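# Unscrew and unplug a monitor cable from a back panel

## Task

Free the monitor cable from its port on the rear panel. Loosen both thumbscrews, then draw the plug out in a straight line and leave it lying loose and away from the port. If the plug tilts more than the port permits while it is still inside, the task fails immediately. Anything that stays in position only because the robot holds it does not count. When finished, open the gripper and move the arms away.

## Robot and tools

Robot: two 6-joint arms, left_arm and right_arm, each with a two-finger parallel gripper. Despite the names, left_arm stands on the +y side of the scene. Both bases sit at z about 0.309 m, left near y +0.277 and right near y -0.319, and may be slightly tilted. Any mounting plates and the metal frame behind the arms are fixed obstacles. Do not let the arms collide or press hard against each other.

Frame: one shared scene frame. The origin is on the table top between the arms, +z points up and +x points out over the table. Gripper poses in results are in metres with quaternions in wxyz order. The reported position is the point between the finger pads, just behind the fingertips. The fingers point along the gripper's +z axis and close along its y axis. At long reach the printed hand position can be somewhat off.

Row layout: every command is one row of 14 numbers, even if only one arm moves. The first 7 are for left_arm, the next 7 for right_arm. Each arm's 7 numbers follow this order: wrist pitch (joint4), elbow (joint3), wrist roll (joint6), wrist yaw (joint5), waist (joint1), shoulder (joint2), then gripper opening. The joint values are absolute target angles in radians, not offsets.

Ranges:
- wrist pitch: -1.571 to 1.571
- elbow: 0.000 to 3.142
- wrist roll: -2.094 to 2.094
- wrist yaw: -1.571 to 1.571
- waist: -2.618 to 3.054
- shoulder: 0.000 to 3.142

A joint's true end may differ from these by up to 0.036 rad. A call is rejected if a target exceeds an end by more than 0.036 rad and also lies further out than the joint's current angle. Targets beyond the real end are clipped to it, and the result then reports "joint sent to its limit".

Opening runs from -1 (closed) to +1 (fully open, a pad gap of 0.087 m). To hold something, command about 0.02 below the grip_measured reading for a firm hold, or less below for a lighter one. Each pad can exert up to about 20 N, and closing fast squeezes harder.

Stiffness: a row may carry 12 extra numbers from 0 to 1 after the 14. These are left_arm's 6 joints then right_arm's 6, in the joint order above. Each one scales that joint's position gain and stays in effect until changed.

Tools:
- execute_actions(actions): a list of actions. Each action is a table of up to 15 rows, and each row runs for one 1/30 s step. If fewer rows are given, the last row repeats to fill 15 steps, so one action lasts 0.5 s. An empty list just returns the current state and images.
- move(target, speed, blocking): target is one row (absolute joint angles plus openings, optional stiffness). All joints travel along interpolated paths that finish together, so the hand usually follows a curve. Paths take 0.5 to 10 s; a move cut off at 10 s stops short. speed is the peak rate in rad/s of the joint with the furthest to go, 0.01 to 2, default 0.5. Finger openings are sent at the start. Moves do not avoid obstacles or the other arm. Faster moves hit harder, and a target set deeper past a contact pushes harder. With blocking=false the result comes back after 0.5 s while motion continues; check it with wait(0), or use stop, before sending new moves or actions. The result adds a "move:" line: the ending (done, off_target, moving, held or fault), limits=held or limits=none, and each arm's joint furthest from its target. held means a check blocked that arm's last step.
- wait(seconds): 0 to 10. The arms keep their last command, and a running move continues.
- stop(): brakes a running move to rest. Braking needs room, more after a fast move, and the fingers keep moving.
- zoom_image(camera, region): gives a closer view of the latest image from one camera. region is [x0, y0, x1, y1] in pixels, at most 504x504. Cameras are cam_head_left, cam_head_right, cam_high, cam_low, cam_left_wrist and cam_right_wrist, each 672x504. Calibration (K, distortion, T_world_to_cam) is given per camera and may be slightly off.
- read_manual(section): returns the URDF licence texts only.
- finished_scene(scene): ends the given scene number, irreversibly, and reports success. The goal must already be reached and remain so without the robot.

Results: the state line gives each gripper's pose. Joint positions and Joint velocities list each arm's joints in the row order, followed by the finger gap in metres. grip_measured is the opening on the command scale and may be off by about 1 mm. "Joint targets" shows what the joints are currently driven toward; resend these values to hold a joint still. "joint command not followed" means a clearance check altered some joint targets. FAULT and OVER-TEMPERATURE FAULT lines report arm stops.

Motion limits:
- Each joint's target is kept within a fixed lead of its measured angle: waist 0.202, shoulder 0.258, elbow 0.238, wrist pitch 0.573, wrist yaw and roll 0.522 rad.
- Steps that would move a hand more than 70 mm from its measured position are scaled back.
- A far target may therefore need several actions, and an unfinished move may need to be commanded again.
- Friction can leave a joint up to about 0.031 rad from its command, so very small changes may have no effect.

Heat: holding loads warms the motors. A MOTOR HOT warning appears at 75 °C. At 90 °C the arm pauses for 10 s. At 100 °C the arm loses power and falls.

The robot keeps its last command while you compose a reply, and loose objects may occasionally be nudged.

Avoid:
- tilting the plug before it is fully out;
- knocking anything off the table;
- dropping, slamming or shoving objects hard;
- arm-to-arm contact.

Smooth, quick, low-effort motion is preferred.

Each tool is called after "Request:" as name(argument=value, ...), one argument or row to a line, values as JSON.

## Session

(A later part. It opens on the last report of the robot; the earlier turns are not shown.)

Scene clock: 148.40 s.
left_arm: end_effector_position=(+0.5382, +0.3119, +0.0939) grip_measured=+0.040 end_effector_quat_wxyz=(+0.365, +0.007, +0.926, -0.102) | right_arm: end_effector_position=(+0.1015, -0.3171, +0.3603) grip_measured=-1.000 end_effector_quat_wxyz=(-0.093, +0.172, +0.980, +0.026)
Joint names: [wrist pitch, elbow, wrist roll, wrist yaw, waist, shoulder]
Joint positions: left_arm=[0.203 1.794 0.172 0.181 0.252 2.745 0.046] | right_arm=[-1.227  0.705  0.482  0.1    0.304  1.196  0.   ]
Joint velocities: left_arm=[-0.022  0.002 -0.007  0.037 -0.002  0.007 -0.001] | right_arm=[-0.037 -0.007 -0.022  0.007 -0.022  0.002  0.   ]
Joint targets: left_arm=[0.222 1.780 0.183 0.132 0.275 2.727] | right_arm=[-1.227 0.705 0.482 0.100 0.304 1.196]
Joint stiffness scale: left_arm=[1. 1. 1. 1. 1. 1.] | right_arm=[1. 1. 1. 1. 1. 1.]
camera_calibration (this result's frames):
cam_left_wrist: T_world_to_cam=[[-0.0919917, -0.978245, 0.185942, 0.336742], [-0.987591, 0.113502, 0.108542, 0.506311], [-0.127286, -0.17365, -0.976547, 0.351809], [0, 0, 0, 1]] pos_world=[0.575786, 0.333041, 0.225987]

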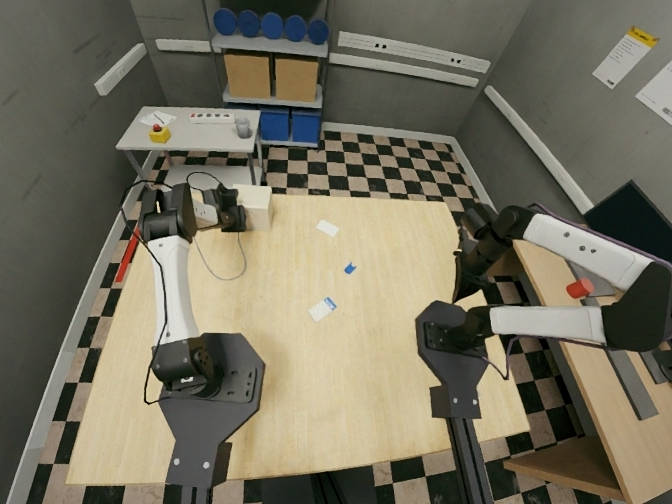

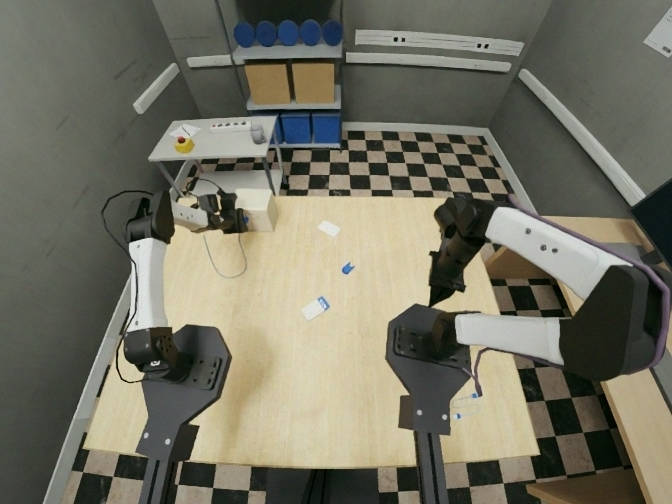

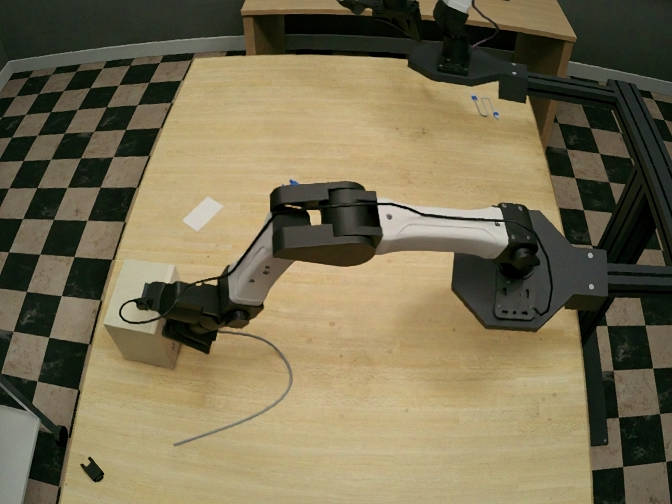

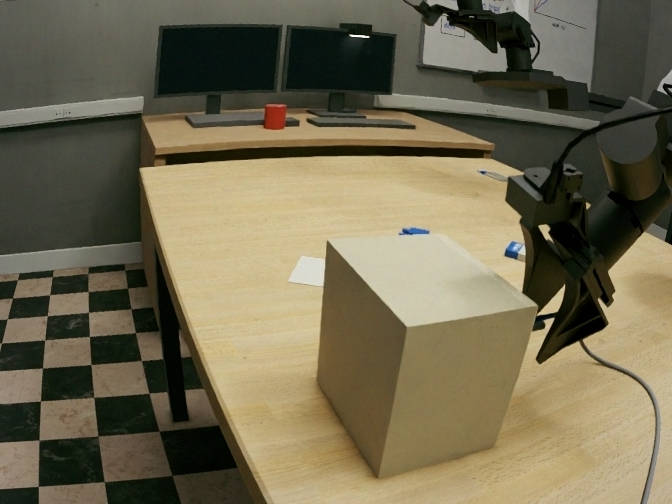

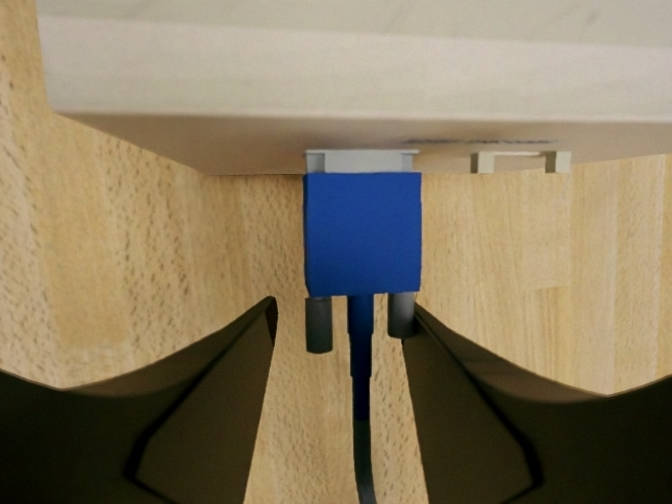

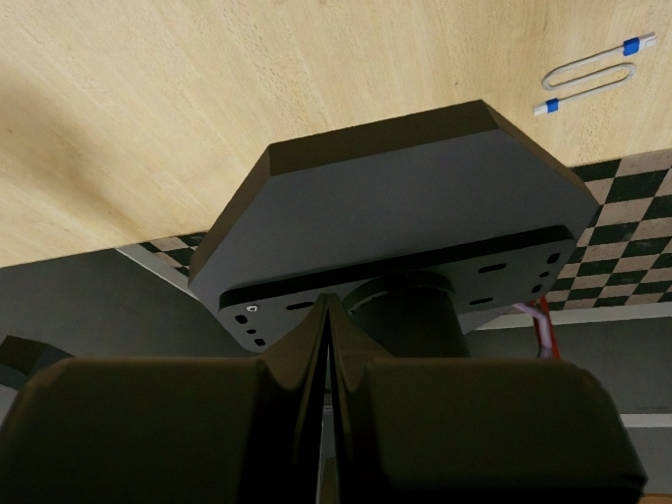

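Request:
execute_actions(
  actions=[
    [[0.23,1.785,0.192,0.09,0.29,2.725,0.04,-1.227,0.705,0.482,0.1,0.304,1.196,-1]],
    [[0.23,1.775,0.192,0.09,0.29,2.705,0.04,-1.227,0.705,0.482,0.1,0.304,1.196,-1]],
    [[0.23,1.762,0.192,0.09,0.29,2.685,0.04,-1.227,0.705,0.482,0.1,0.304,1.196,-1]],
  ],
)

Request:
zoom_image(
  camera="cam_left_wrist",
  region=[260, 130, 480, 400],
)

Scene clock: 150.47 s.
left_arm: end_effector_position=(+0.5364, +0.3148, +0.1026) grip_measured=+0.040 end_effector_quat_wxyz=(+0.363, +0.007, +0.927, -0.098) | right_arm: end_effector_position=(+0.1015, -0.3171, +0.3603) grip_measured=-1.000 end_effector_quat_wxyz=(-0.093, +0.172, +0.980, +0.026)
Joint names: [wrist pitch, elbow, wrist roll, wrist yaw, waist, shoulder]
Joint positions: left_arm=[0.194 1.768 0.175 0.173 0.252 2.712 0.046] | right_arm=[-1.227  0.705  0.482  0.1    0.304  1.196  0.   ]
Joint velocities: left_arm=[ 0.022 -0.007  0.022 -0.051 -0.027  0.002 -0.001] | right_arm=[-0.007  0.007  0.037  0.022 -0.002 -0.002  0.   ]
Joint targets: left_arm=[0.230 1.762 0.192 0.090 0.290 2.685] | right_arm=[-1.227 0.705 0.482 0.100 0.304 1.196]
Joint stiffness scale: left_arm=[1. 1. 1. 1. 1. 1.] | right_arm=[1. 1. 1. 1. 1. 1.]
camera_calibration (this result's frames):
cam_left_wrist: T_world_to_cam=[[-0.0885136, -0.979917, 0.178686, 0.337243], [-0.987572, 0.109724, 0.112527, 0.503994], [-0.129873, -0.166505, -0.97745, 0.359751], [0, 0, 0, 1]] pos_world=[0.574302, 0.33507, 0.234665]

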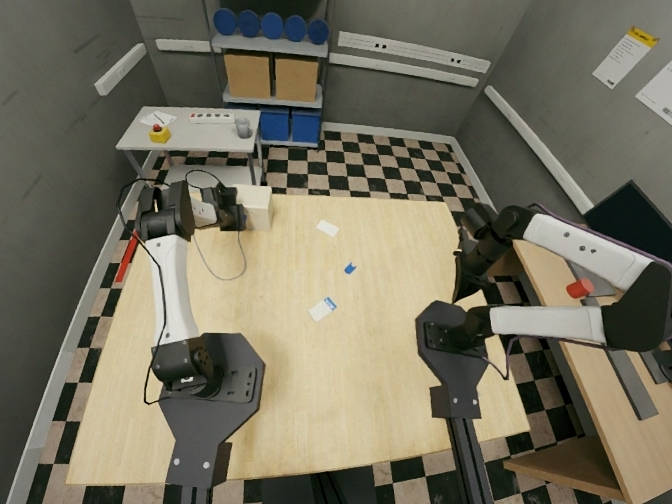

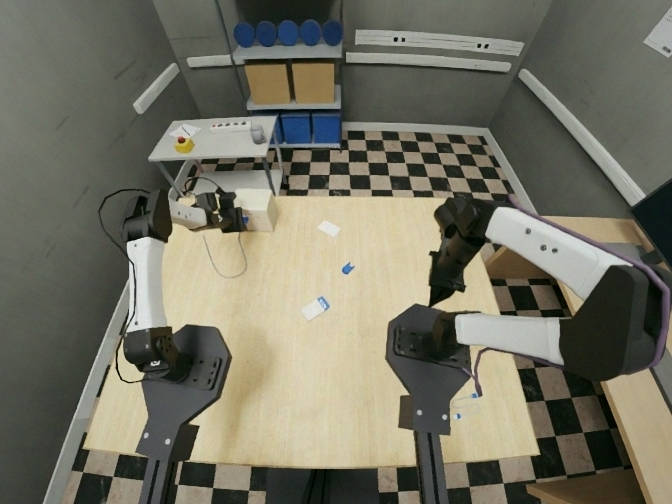

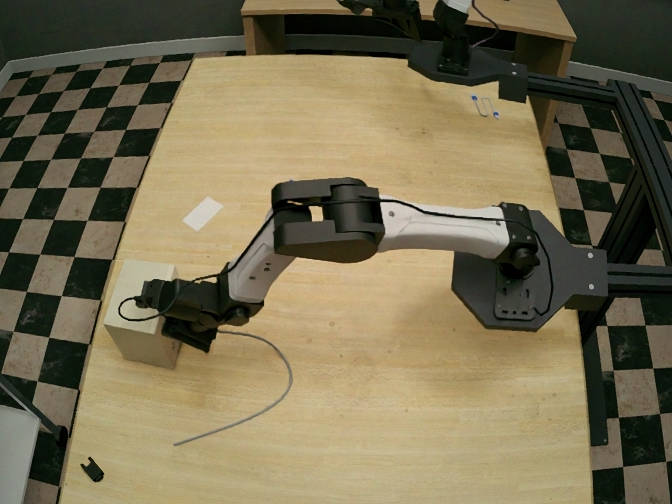

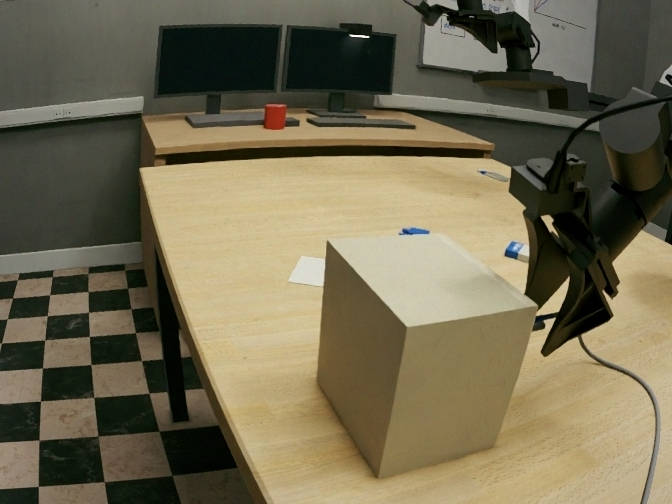

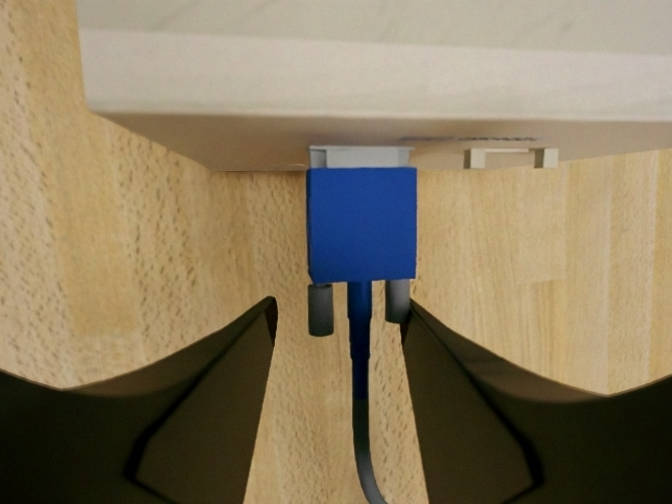

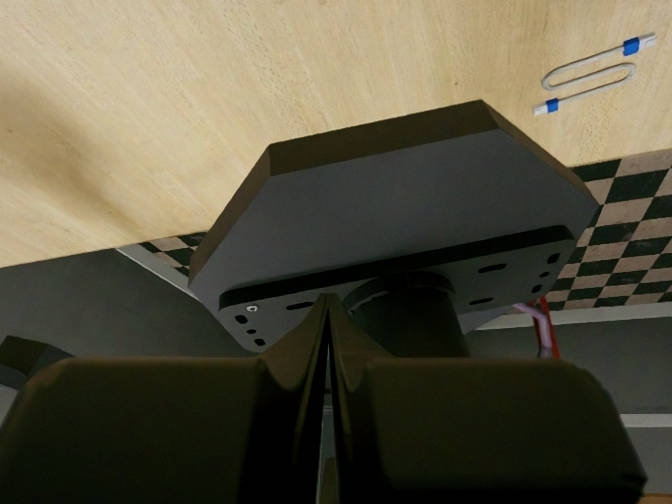

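Region (260, 130, 480, 400) of cam_left_wrist's 672x504 image, scaled by 1.867, with more detail than that image has; it fills the left 411 columns of this view, and the rest is white.

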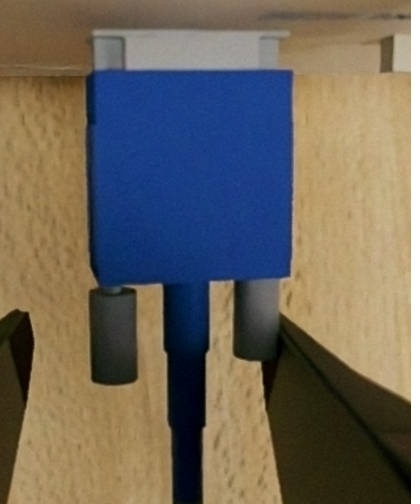

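Request:
execute_actions(
  actions=[
    [[0.24,1.76,0.192,0.09,0.29,2.668,0.04,-1.227,0.705,0.482,0.1,0.304,1.196,-1]],
    [[0.2,1.765,0.17,0.195,0.25,2.70,0.4,-1.227,0.705,0.482,0.1,0.304,1.196,-1]],
    [[0.205,1.81,0.17,0.195,0.25,2.755,0.4,-1.227,0.705,0.482,0.1,0.304,1.196,-1]],
    [[0.205,1.842,0.17,0.195,0.25,2.798,0.3,-1.227,0.705,0.482,0.1,0.304,1.196,-1]],
    [[0.205,1.842,0.17,0.195,0.25,2.798,0.1,-1.227,0.705,0.482,0.1,0.304,1.196,-1]],
  ],
)

Request:
zoom_image(
  camera="cam_left_wrist",
  region=[260, 130, 480, 400],
)

Scene clock: 153.60 s.
left_arm: end_effector_position=(+0.5409, +0.3091, +0.0841) grip_measured=+0.100 end_effector_quat_wxyz=(+0.366, +0.010, +0.925, -0.103) | right_arm: end_effector_position=(+0.1015, -0.3171, +0.3603) grip_measured=-1.000 end_effector_quat_wxyz=(-0.093, +0.172, +0.980, +0.026)
Joint names: [wrist pitch, elbow, wrist roll, wrist yaw, waist, shoulder]
Joint positions: left_arm=[0.209 1.828 0.175 0.186 0.25  2.783 0.048] | right_arm=[-1.227  0.705  0.482  0.1    0.304  1.196  0.   ]
Joint velocities: left_arm=[ 0.007 -0.002 -0.037 -0.007  0.002  0.007 -0.   ] | right_arm=[ 0.051 -0.002 -0.125  0.022  0.007 -0.007  0.   ]
Joint targets: left_arm=[0.205 1.842 0.170 0.195 0.250 2.798] | right_arm=[-1.227 0.705 0.482 0.100 0.304 1.196]
Joint stiffness scale: left_arm=[1. 1. 1. 1. 1. 1.] | right_arm=[1. 1. 1. 1. 1. 1.]
camera_calibration (this result's frames):
cam_left_wrist: T_world_to_cam=[[-0.0985694, -0.977506, 0.186454, 0.339375], [-0.987281, 0.119546, 0.104805, 0.508595], [-0.124738, -0.173752, -0.976858, 0.340796], [0, 0, 0, 1]] pos_world=[0.578088, 0.330155, 0.216328]

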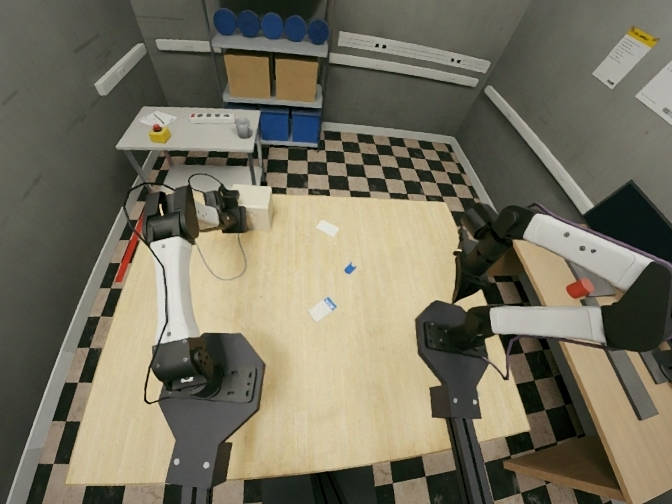

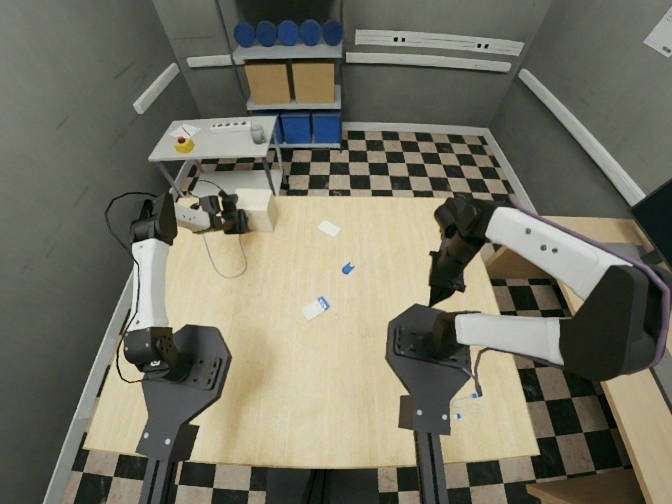

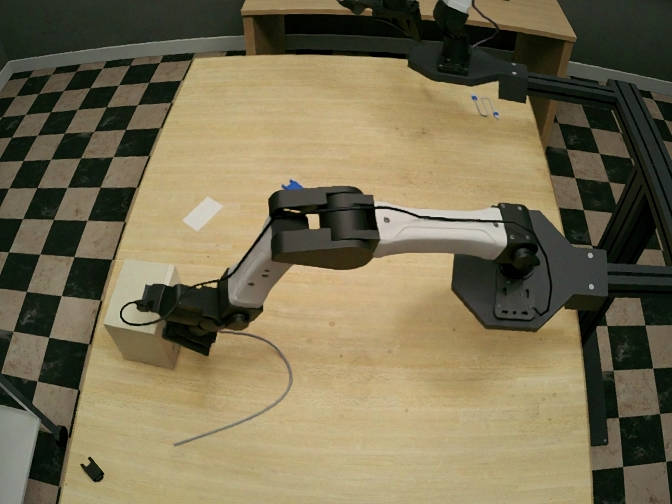

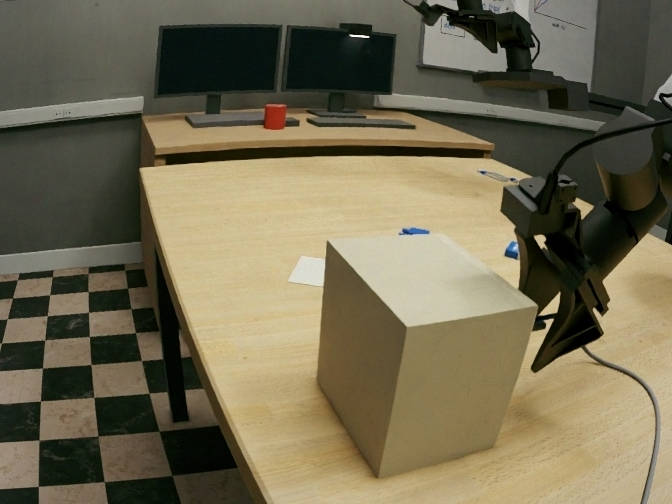

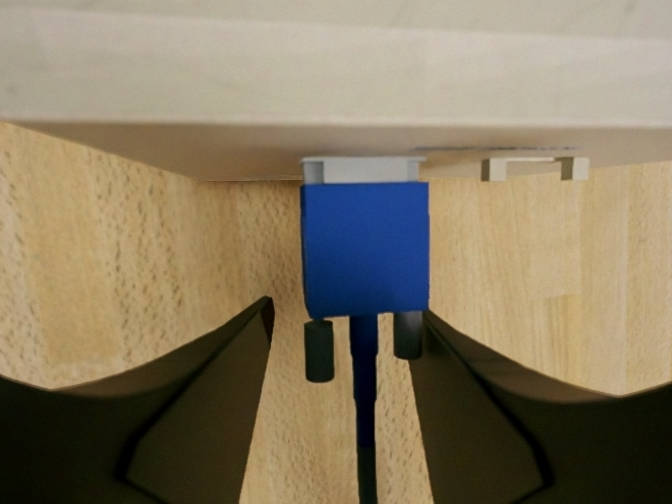

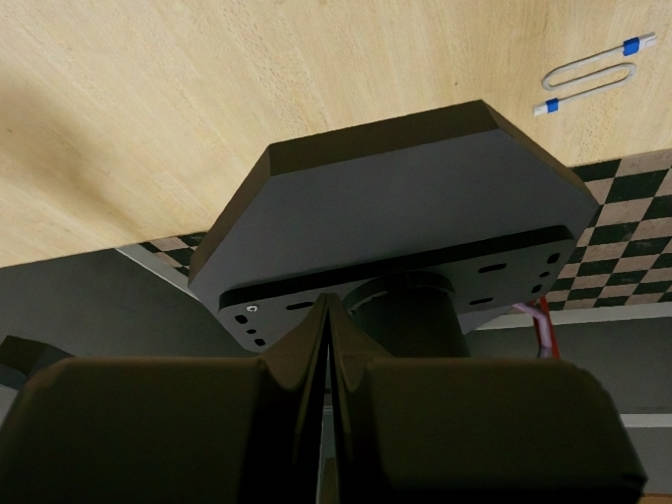

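Region (260, 130, 480, 400) of cam_left_wrist's 672x504 image, scaled by 1.867, with more detail than that image has; it fills the left 411 columns of this view, and the rest is white.

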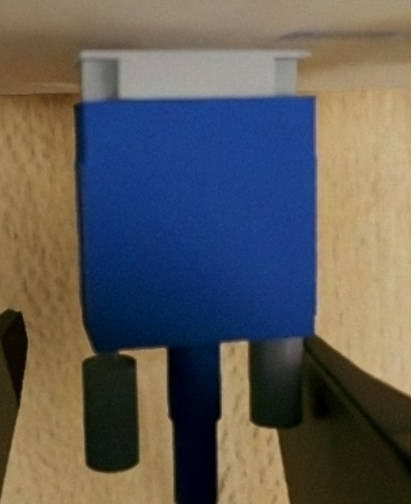

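Request:
execute_actions(
  actions=[
    [[0.22,1.826,0.19,0.11,0.28,2.775,0.03,-1.227,0.705,0.482,0.1,0.304,1.196,-1]],
    [[0.245,1.822,0.2,0.045,0.3,2.755,0.03,-1.227,0.705,0.482,0.1,0.304,1.196,-1]],
    [[0.245,1.808,0.2,0.045,0.3,2.735,0.03,-1.227,0.705,0.482,0.1,0.304,1.196,-1]],
    [[0.245,1.794,0.2,0.045,0.3,2.715,0.03,-1.227,0.705,0.482,0.1,0.304,1.196,-1]],
  ],
)

Request:
zoom_image(
  camera="cam_left_wrist",
  region=[260, 130, 480, 400],
)

Scene clock: 155.97 s.
left_arm: end_effector_position=(+0.5383, +0.3140, +0.0922) grip_measured=+0.031 end_effector_quat_wxyz=(+0.364, +0.009, +0.927, -0.095) | right_arm: end_effector_position=(+0.1015, -0.3171, +0.3603) grip_measured=-1.000 end_effector_quat_wxyz=(-0.093, +0.172, +0.980, +0.026)
Joint names: [wrist pitch, elbow, wrist roll, wrist yaw, waist, shoulder]
Joint positions: left_arm=[0.202 1.798 0.179 0.17  0.252 2.749 0.045] | right_arm=[-1.227  0.705  0.482  0.1    0.304  1.196  0.   ]
Joint velocities: left_arm=[ 0.007  0.002  0.022 -0.066 -0.002 -0.012  0.   ] | right_arm=[-0.066 -0.012  0.007  0.022  0.007 -0.022  0.   ]
Joint targets: left_arm=[0.245 1.794 0.200 0.045 0.300 2.715] | right_arm=[-1.227 0.705 0.482 0.100 0.304 1.196]
Joint stiffness scale: left_arm=[1. 1. 1. 1. 1. 1.] | right_arm=[1. 1. 1. 1. 1. 1.]
camera_calibration (this result's frames):
cam_left_wrist: T_world_to_cam=[[-0.0891879, -0.980845, 0.173174, 0.339639], [-0.987631, 0.109601, 0.112125, 0.507273], [-0.128957, -0.161032, -0.978488, 0.347669], [0, 0, 0, 1]] pos_world=[0.576125, 0.333521, 0.224495]

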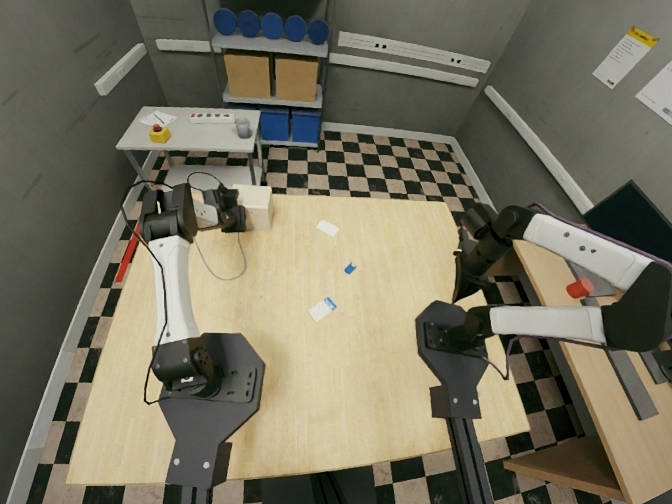

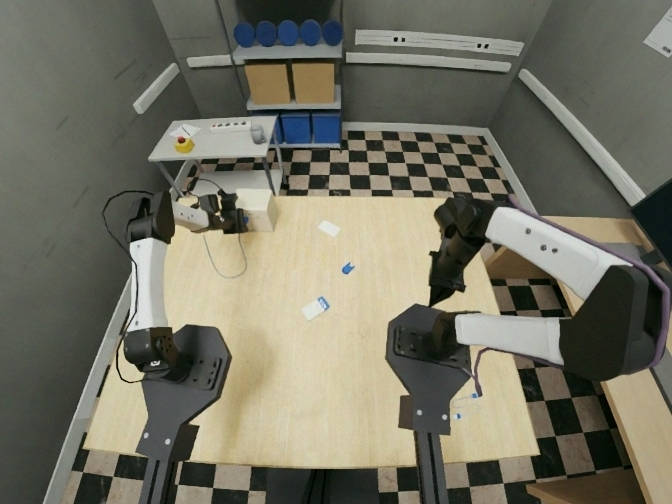

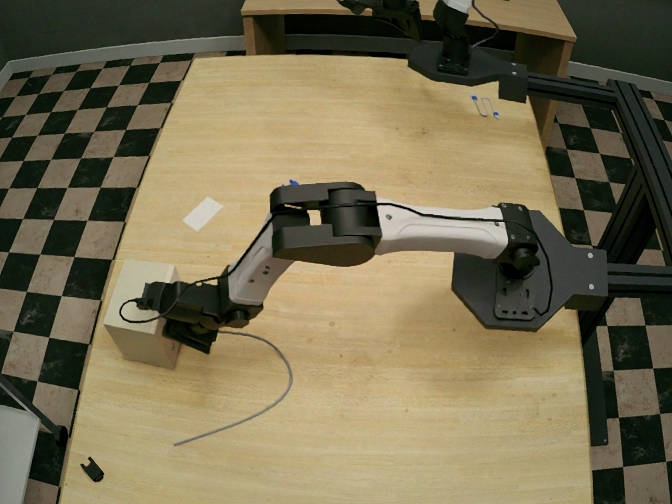

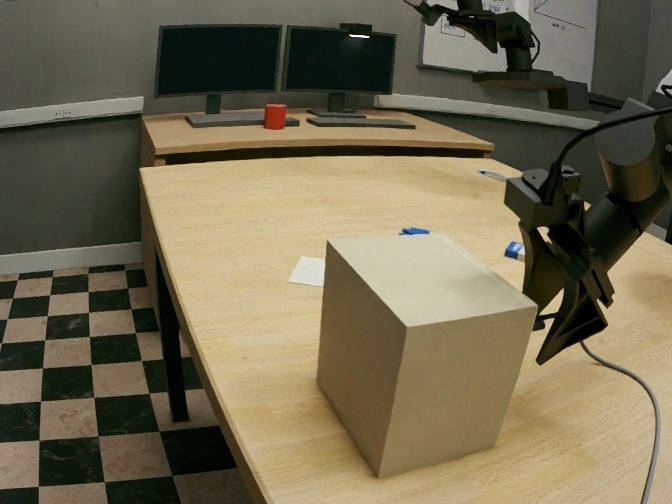

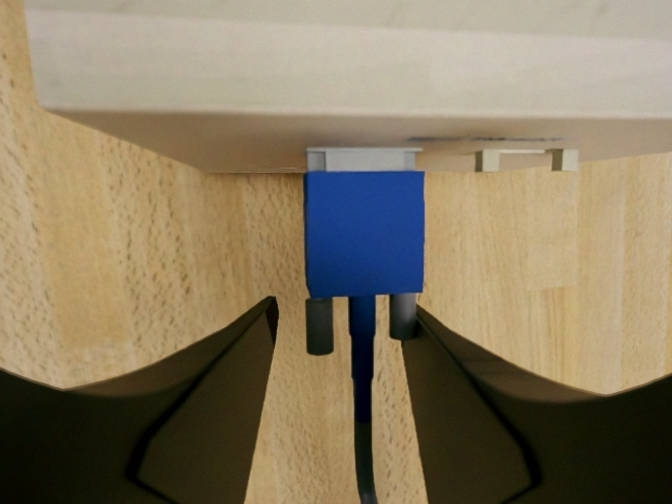

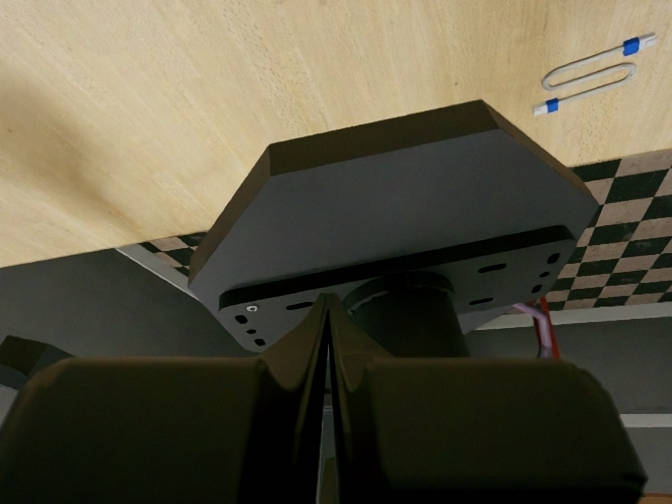

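Region (260, 130, 480, 400) of cam_left_wrist's 672x504 image, scaled by 1.867, with more detail than that image has; it fills the left 411 columns of this view, and the rest is white.

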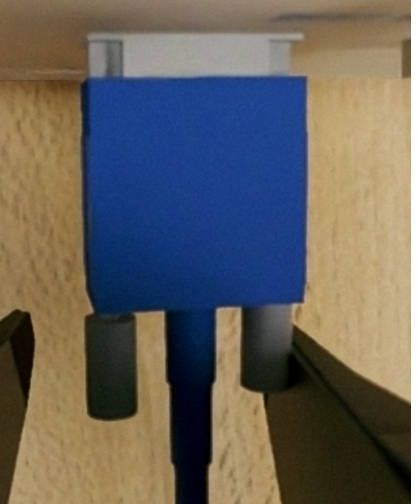

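Request:
execute_actions(
  actions=[
    [[0.255,1.785,0.2,0.045,0.3,2.695,0.03,-1.227,0.705,0.482,0.1,0.304,1.196,-1]],
    [[0.255,1.773,0.2,0.045,0.3,2.675,0.03,-1.227,0.705,0.482,0.1,0.304,1.196,-1]],
    [[0.255,1.765,0.2,0.045,0.3,2.662,0.03,-1.227,0.705,0.482,0.1,0.304,1.196,-1]],
  ],
)

Request:
zoom_image(
  camera="cam_left_wrist",
  region=[260, 130, 480, 400],
)

Scene clock: 158.13 s.
left_arm: end_effector_position=(+0.5360, +0.3167, +0.1061) grip_measured=+0.031 end_effector_quat_wxyz=(+0.362, +0.008, +0.928, -0.092) | right_arm: end_effector_position=(+0.1015, -0.3171, +0.3603) grip_measured=-1.000 end_effector_quat_wxyz=(-0.093, +0.172, +0.980, +0.026)
Joint names: [wrist pitch, elbow, wrist roll, wrist yaw, waist, shoulder]
Joint positions: left_arm=[0.185 1.763 0.18  0.163 0.251 2.7   0.045] | right_arm=[-1.227  0.705  0.482  0.1    0.304  1.196  0.   ]
Joint velocities: left_arm=[-0.007 -0.002 -0.022 -0.007 -0.012  0.002 -0.   ] | right_arm=[ 0.066 -0.002  0.037  0.022  0.012 -0.022  0.   ]
Joint targets: left_arm=[0.255 1.765 0.200 0.045 0.300 2.662] | right_arm=[-1.227 0.705 0.482 0.100 0.304 1.196]
Joint stiffness scale: left_arm=[1. 1. 1. 1. 1. 1.] | right_arm=[1. 1. 1. 1. 1. 1.]
camera_calibration (this result's frames):
cam_left_wrist: T_world_to_cam=[[-0.0862303, -0.981933, 0.168442, 0.33898], [-0.987349, 0.106809, 0.117191, 0.503348], [-0.133064, -0.156206, -0.97872, 0.362029], [0, 0, 0, 1]] pos_world=[0.574384, 0.335644, 0.238239]

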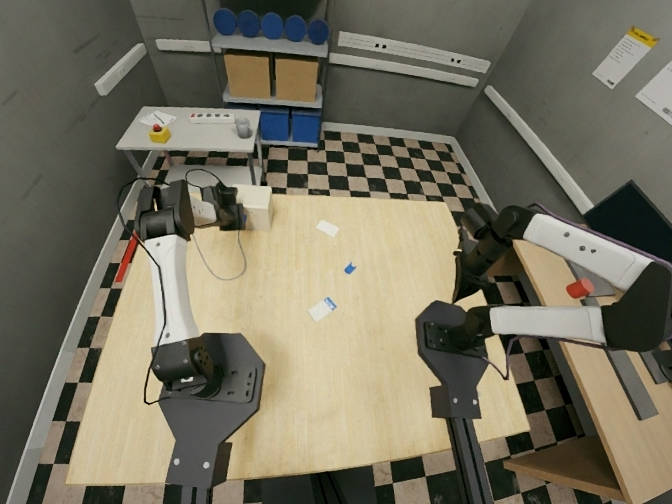

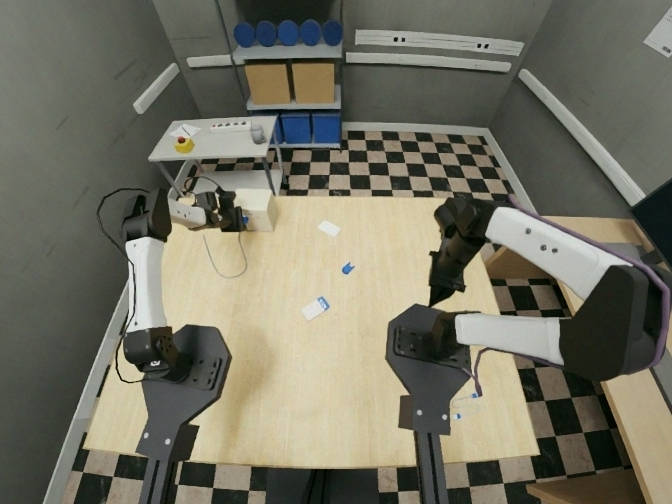

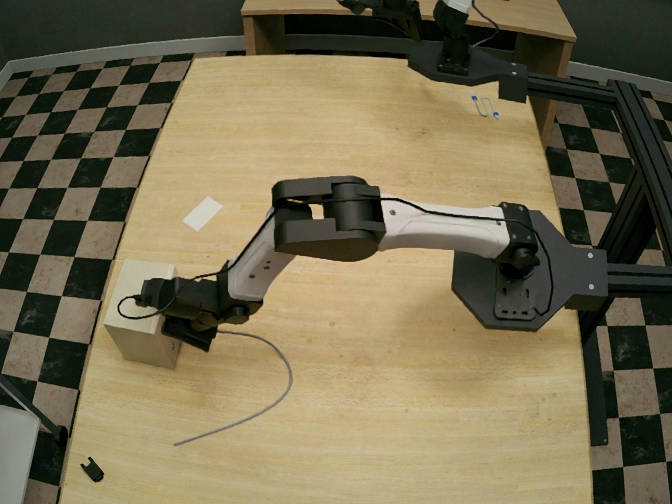

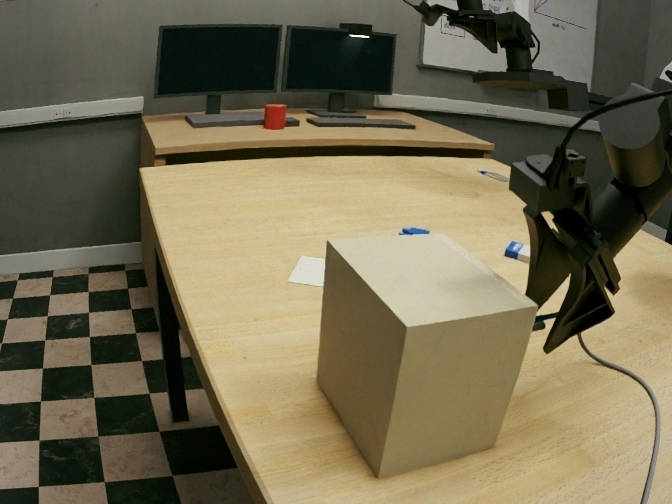

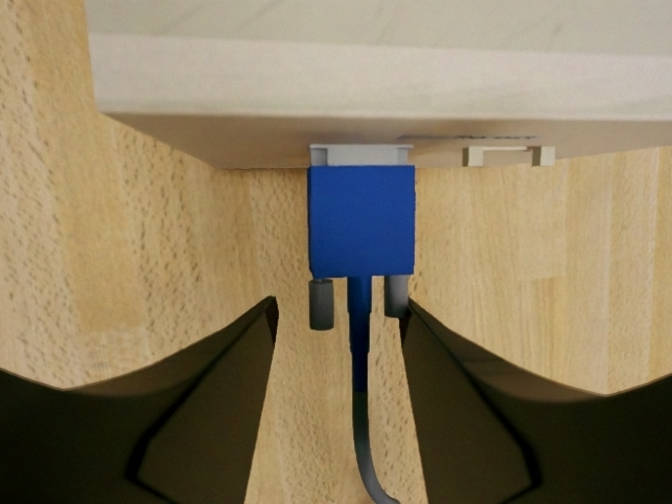

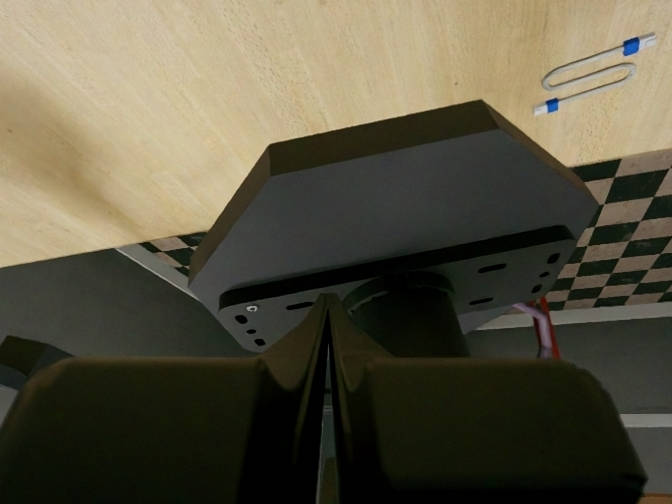

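Region (260, 130, 480, 400) of cam_left_wrist's 672x504 image, scaled by 1.867, with more detail than that image has; it fills the left 411 columns of this view, and the rest is white.

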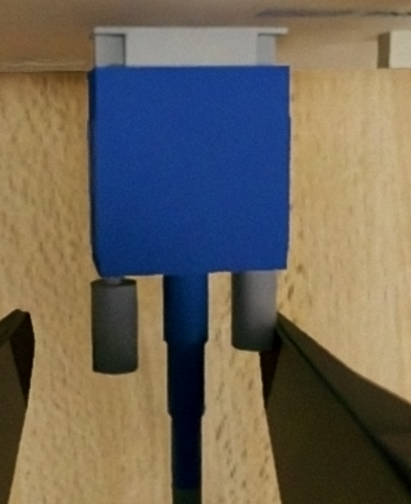

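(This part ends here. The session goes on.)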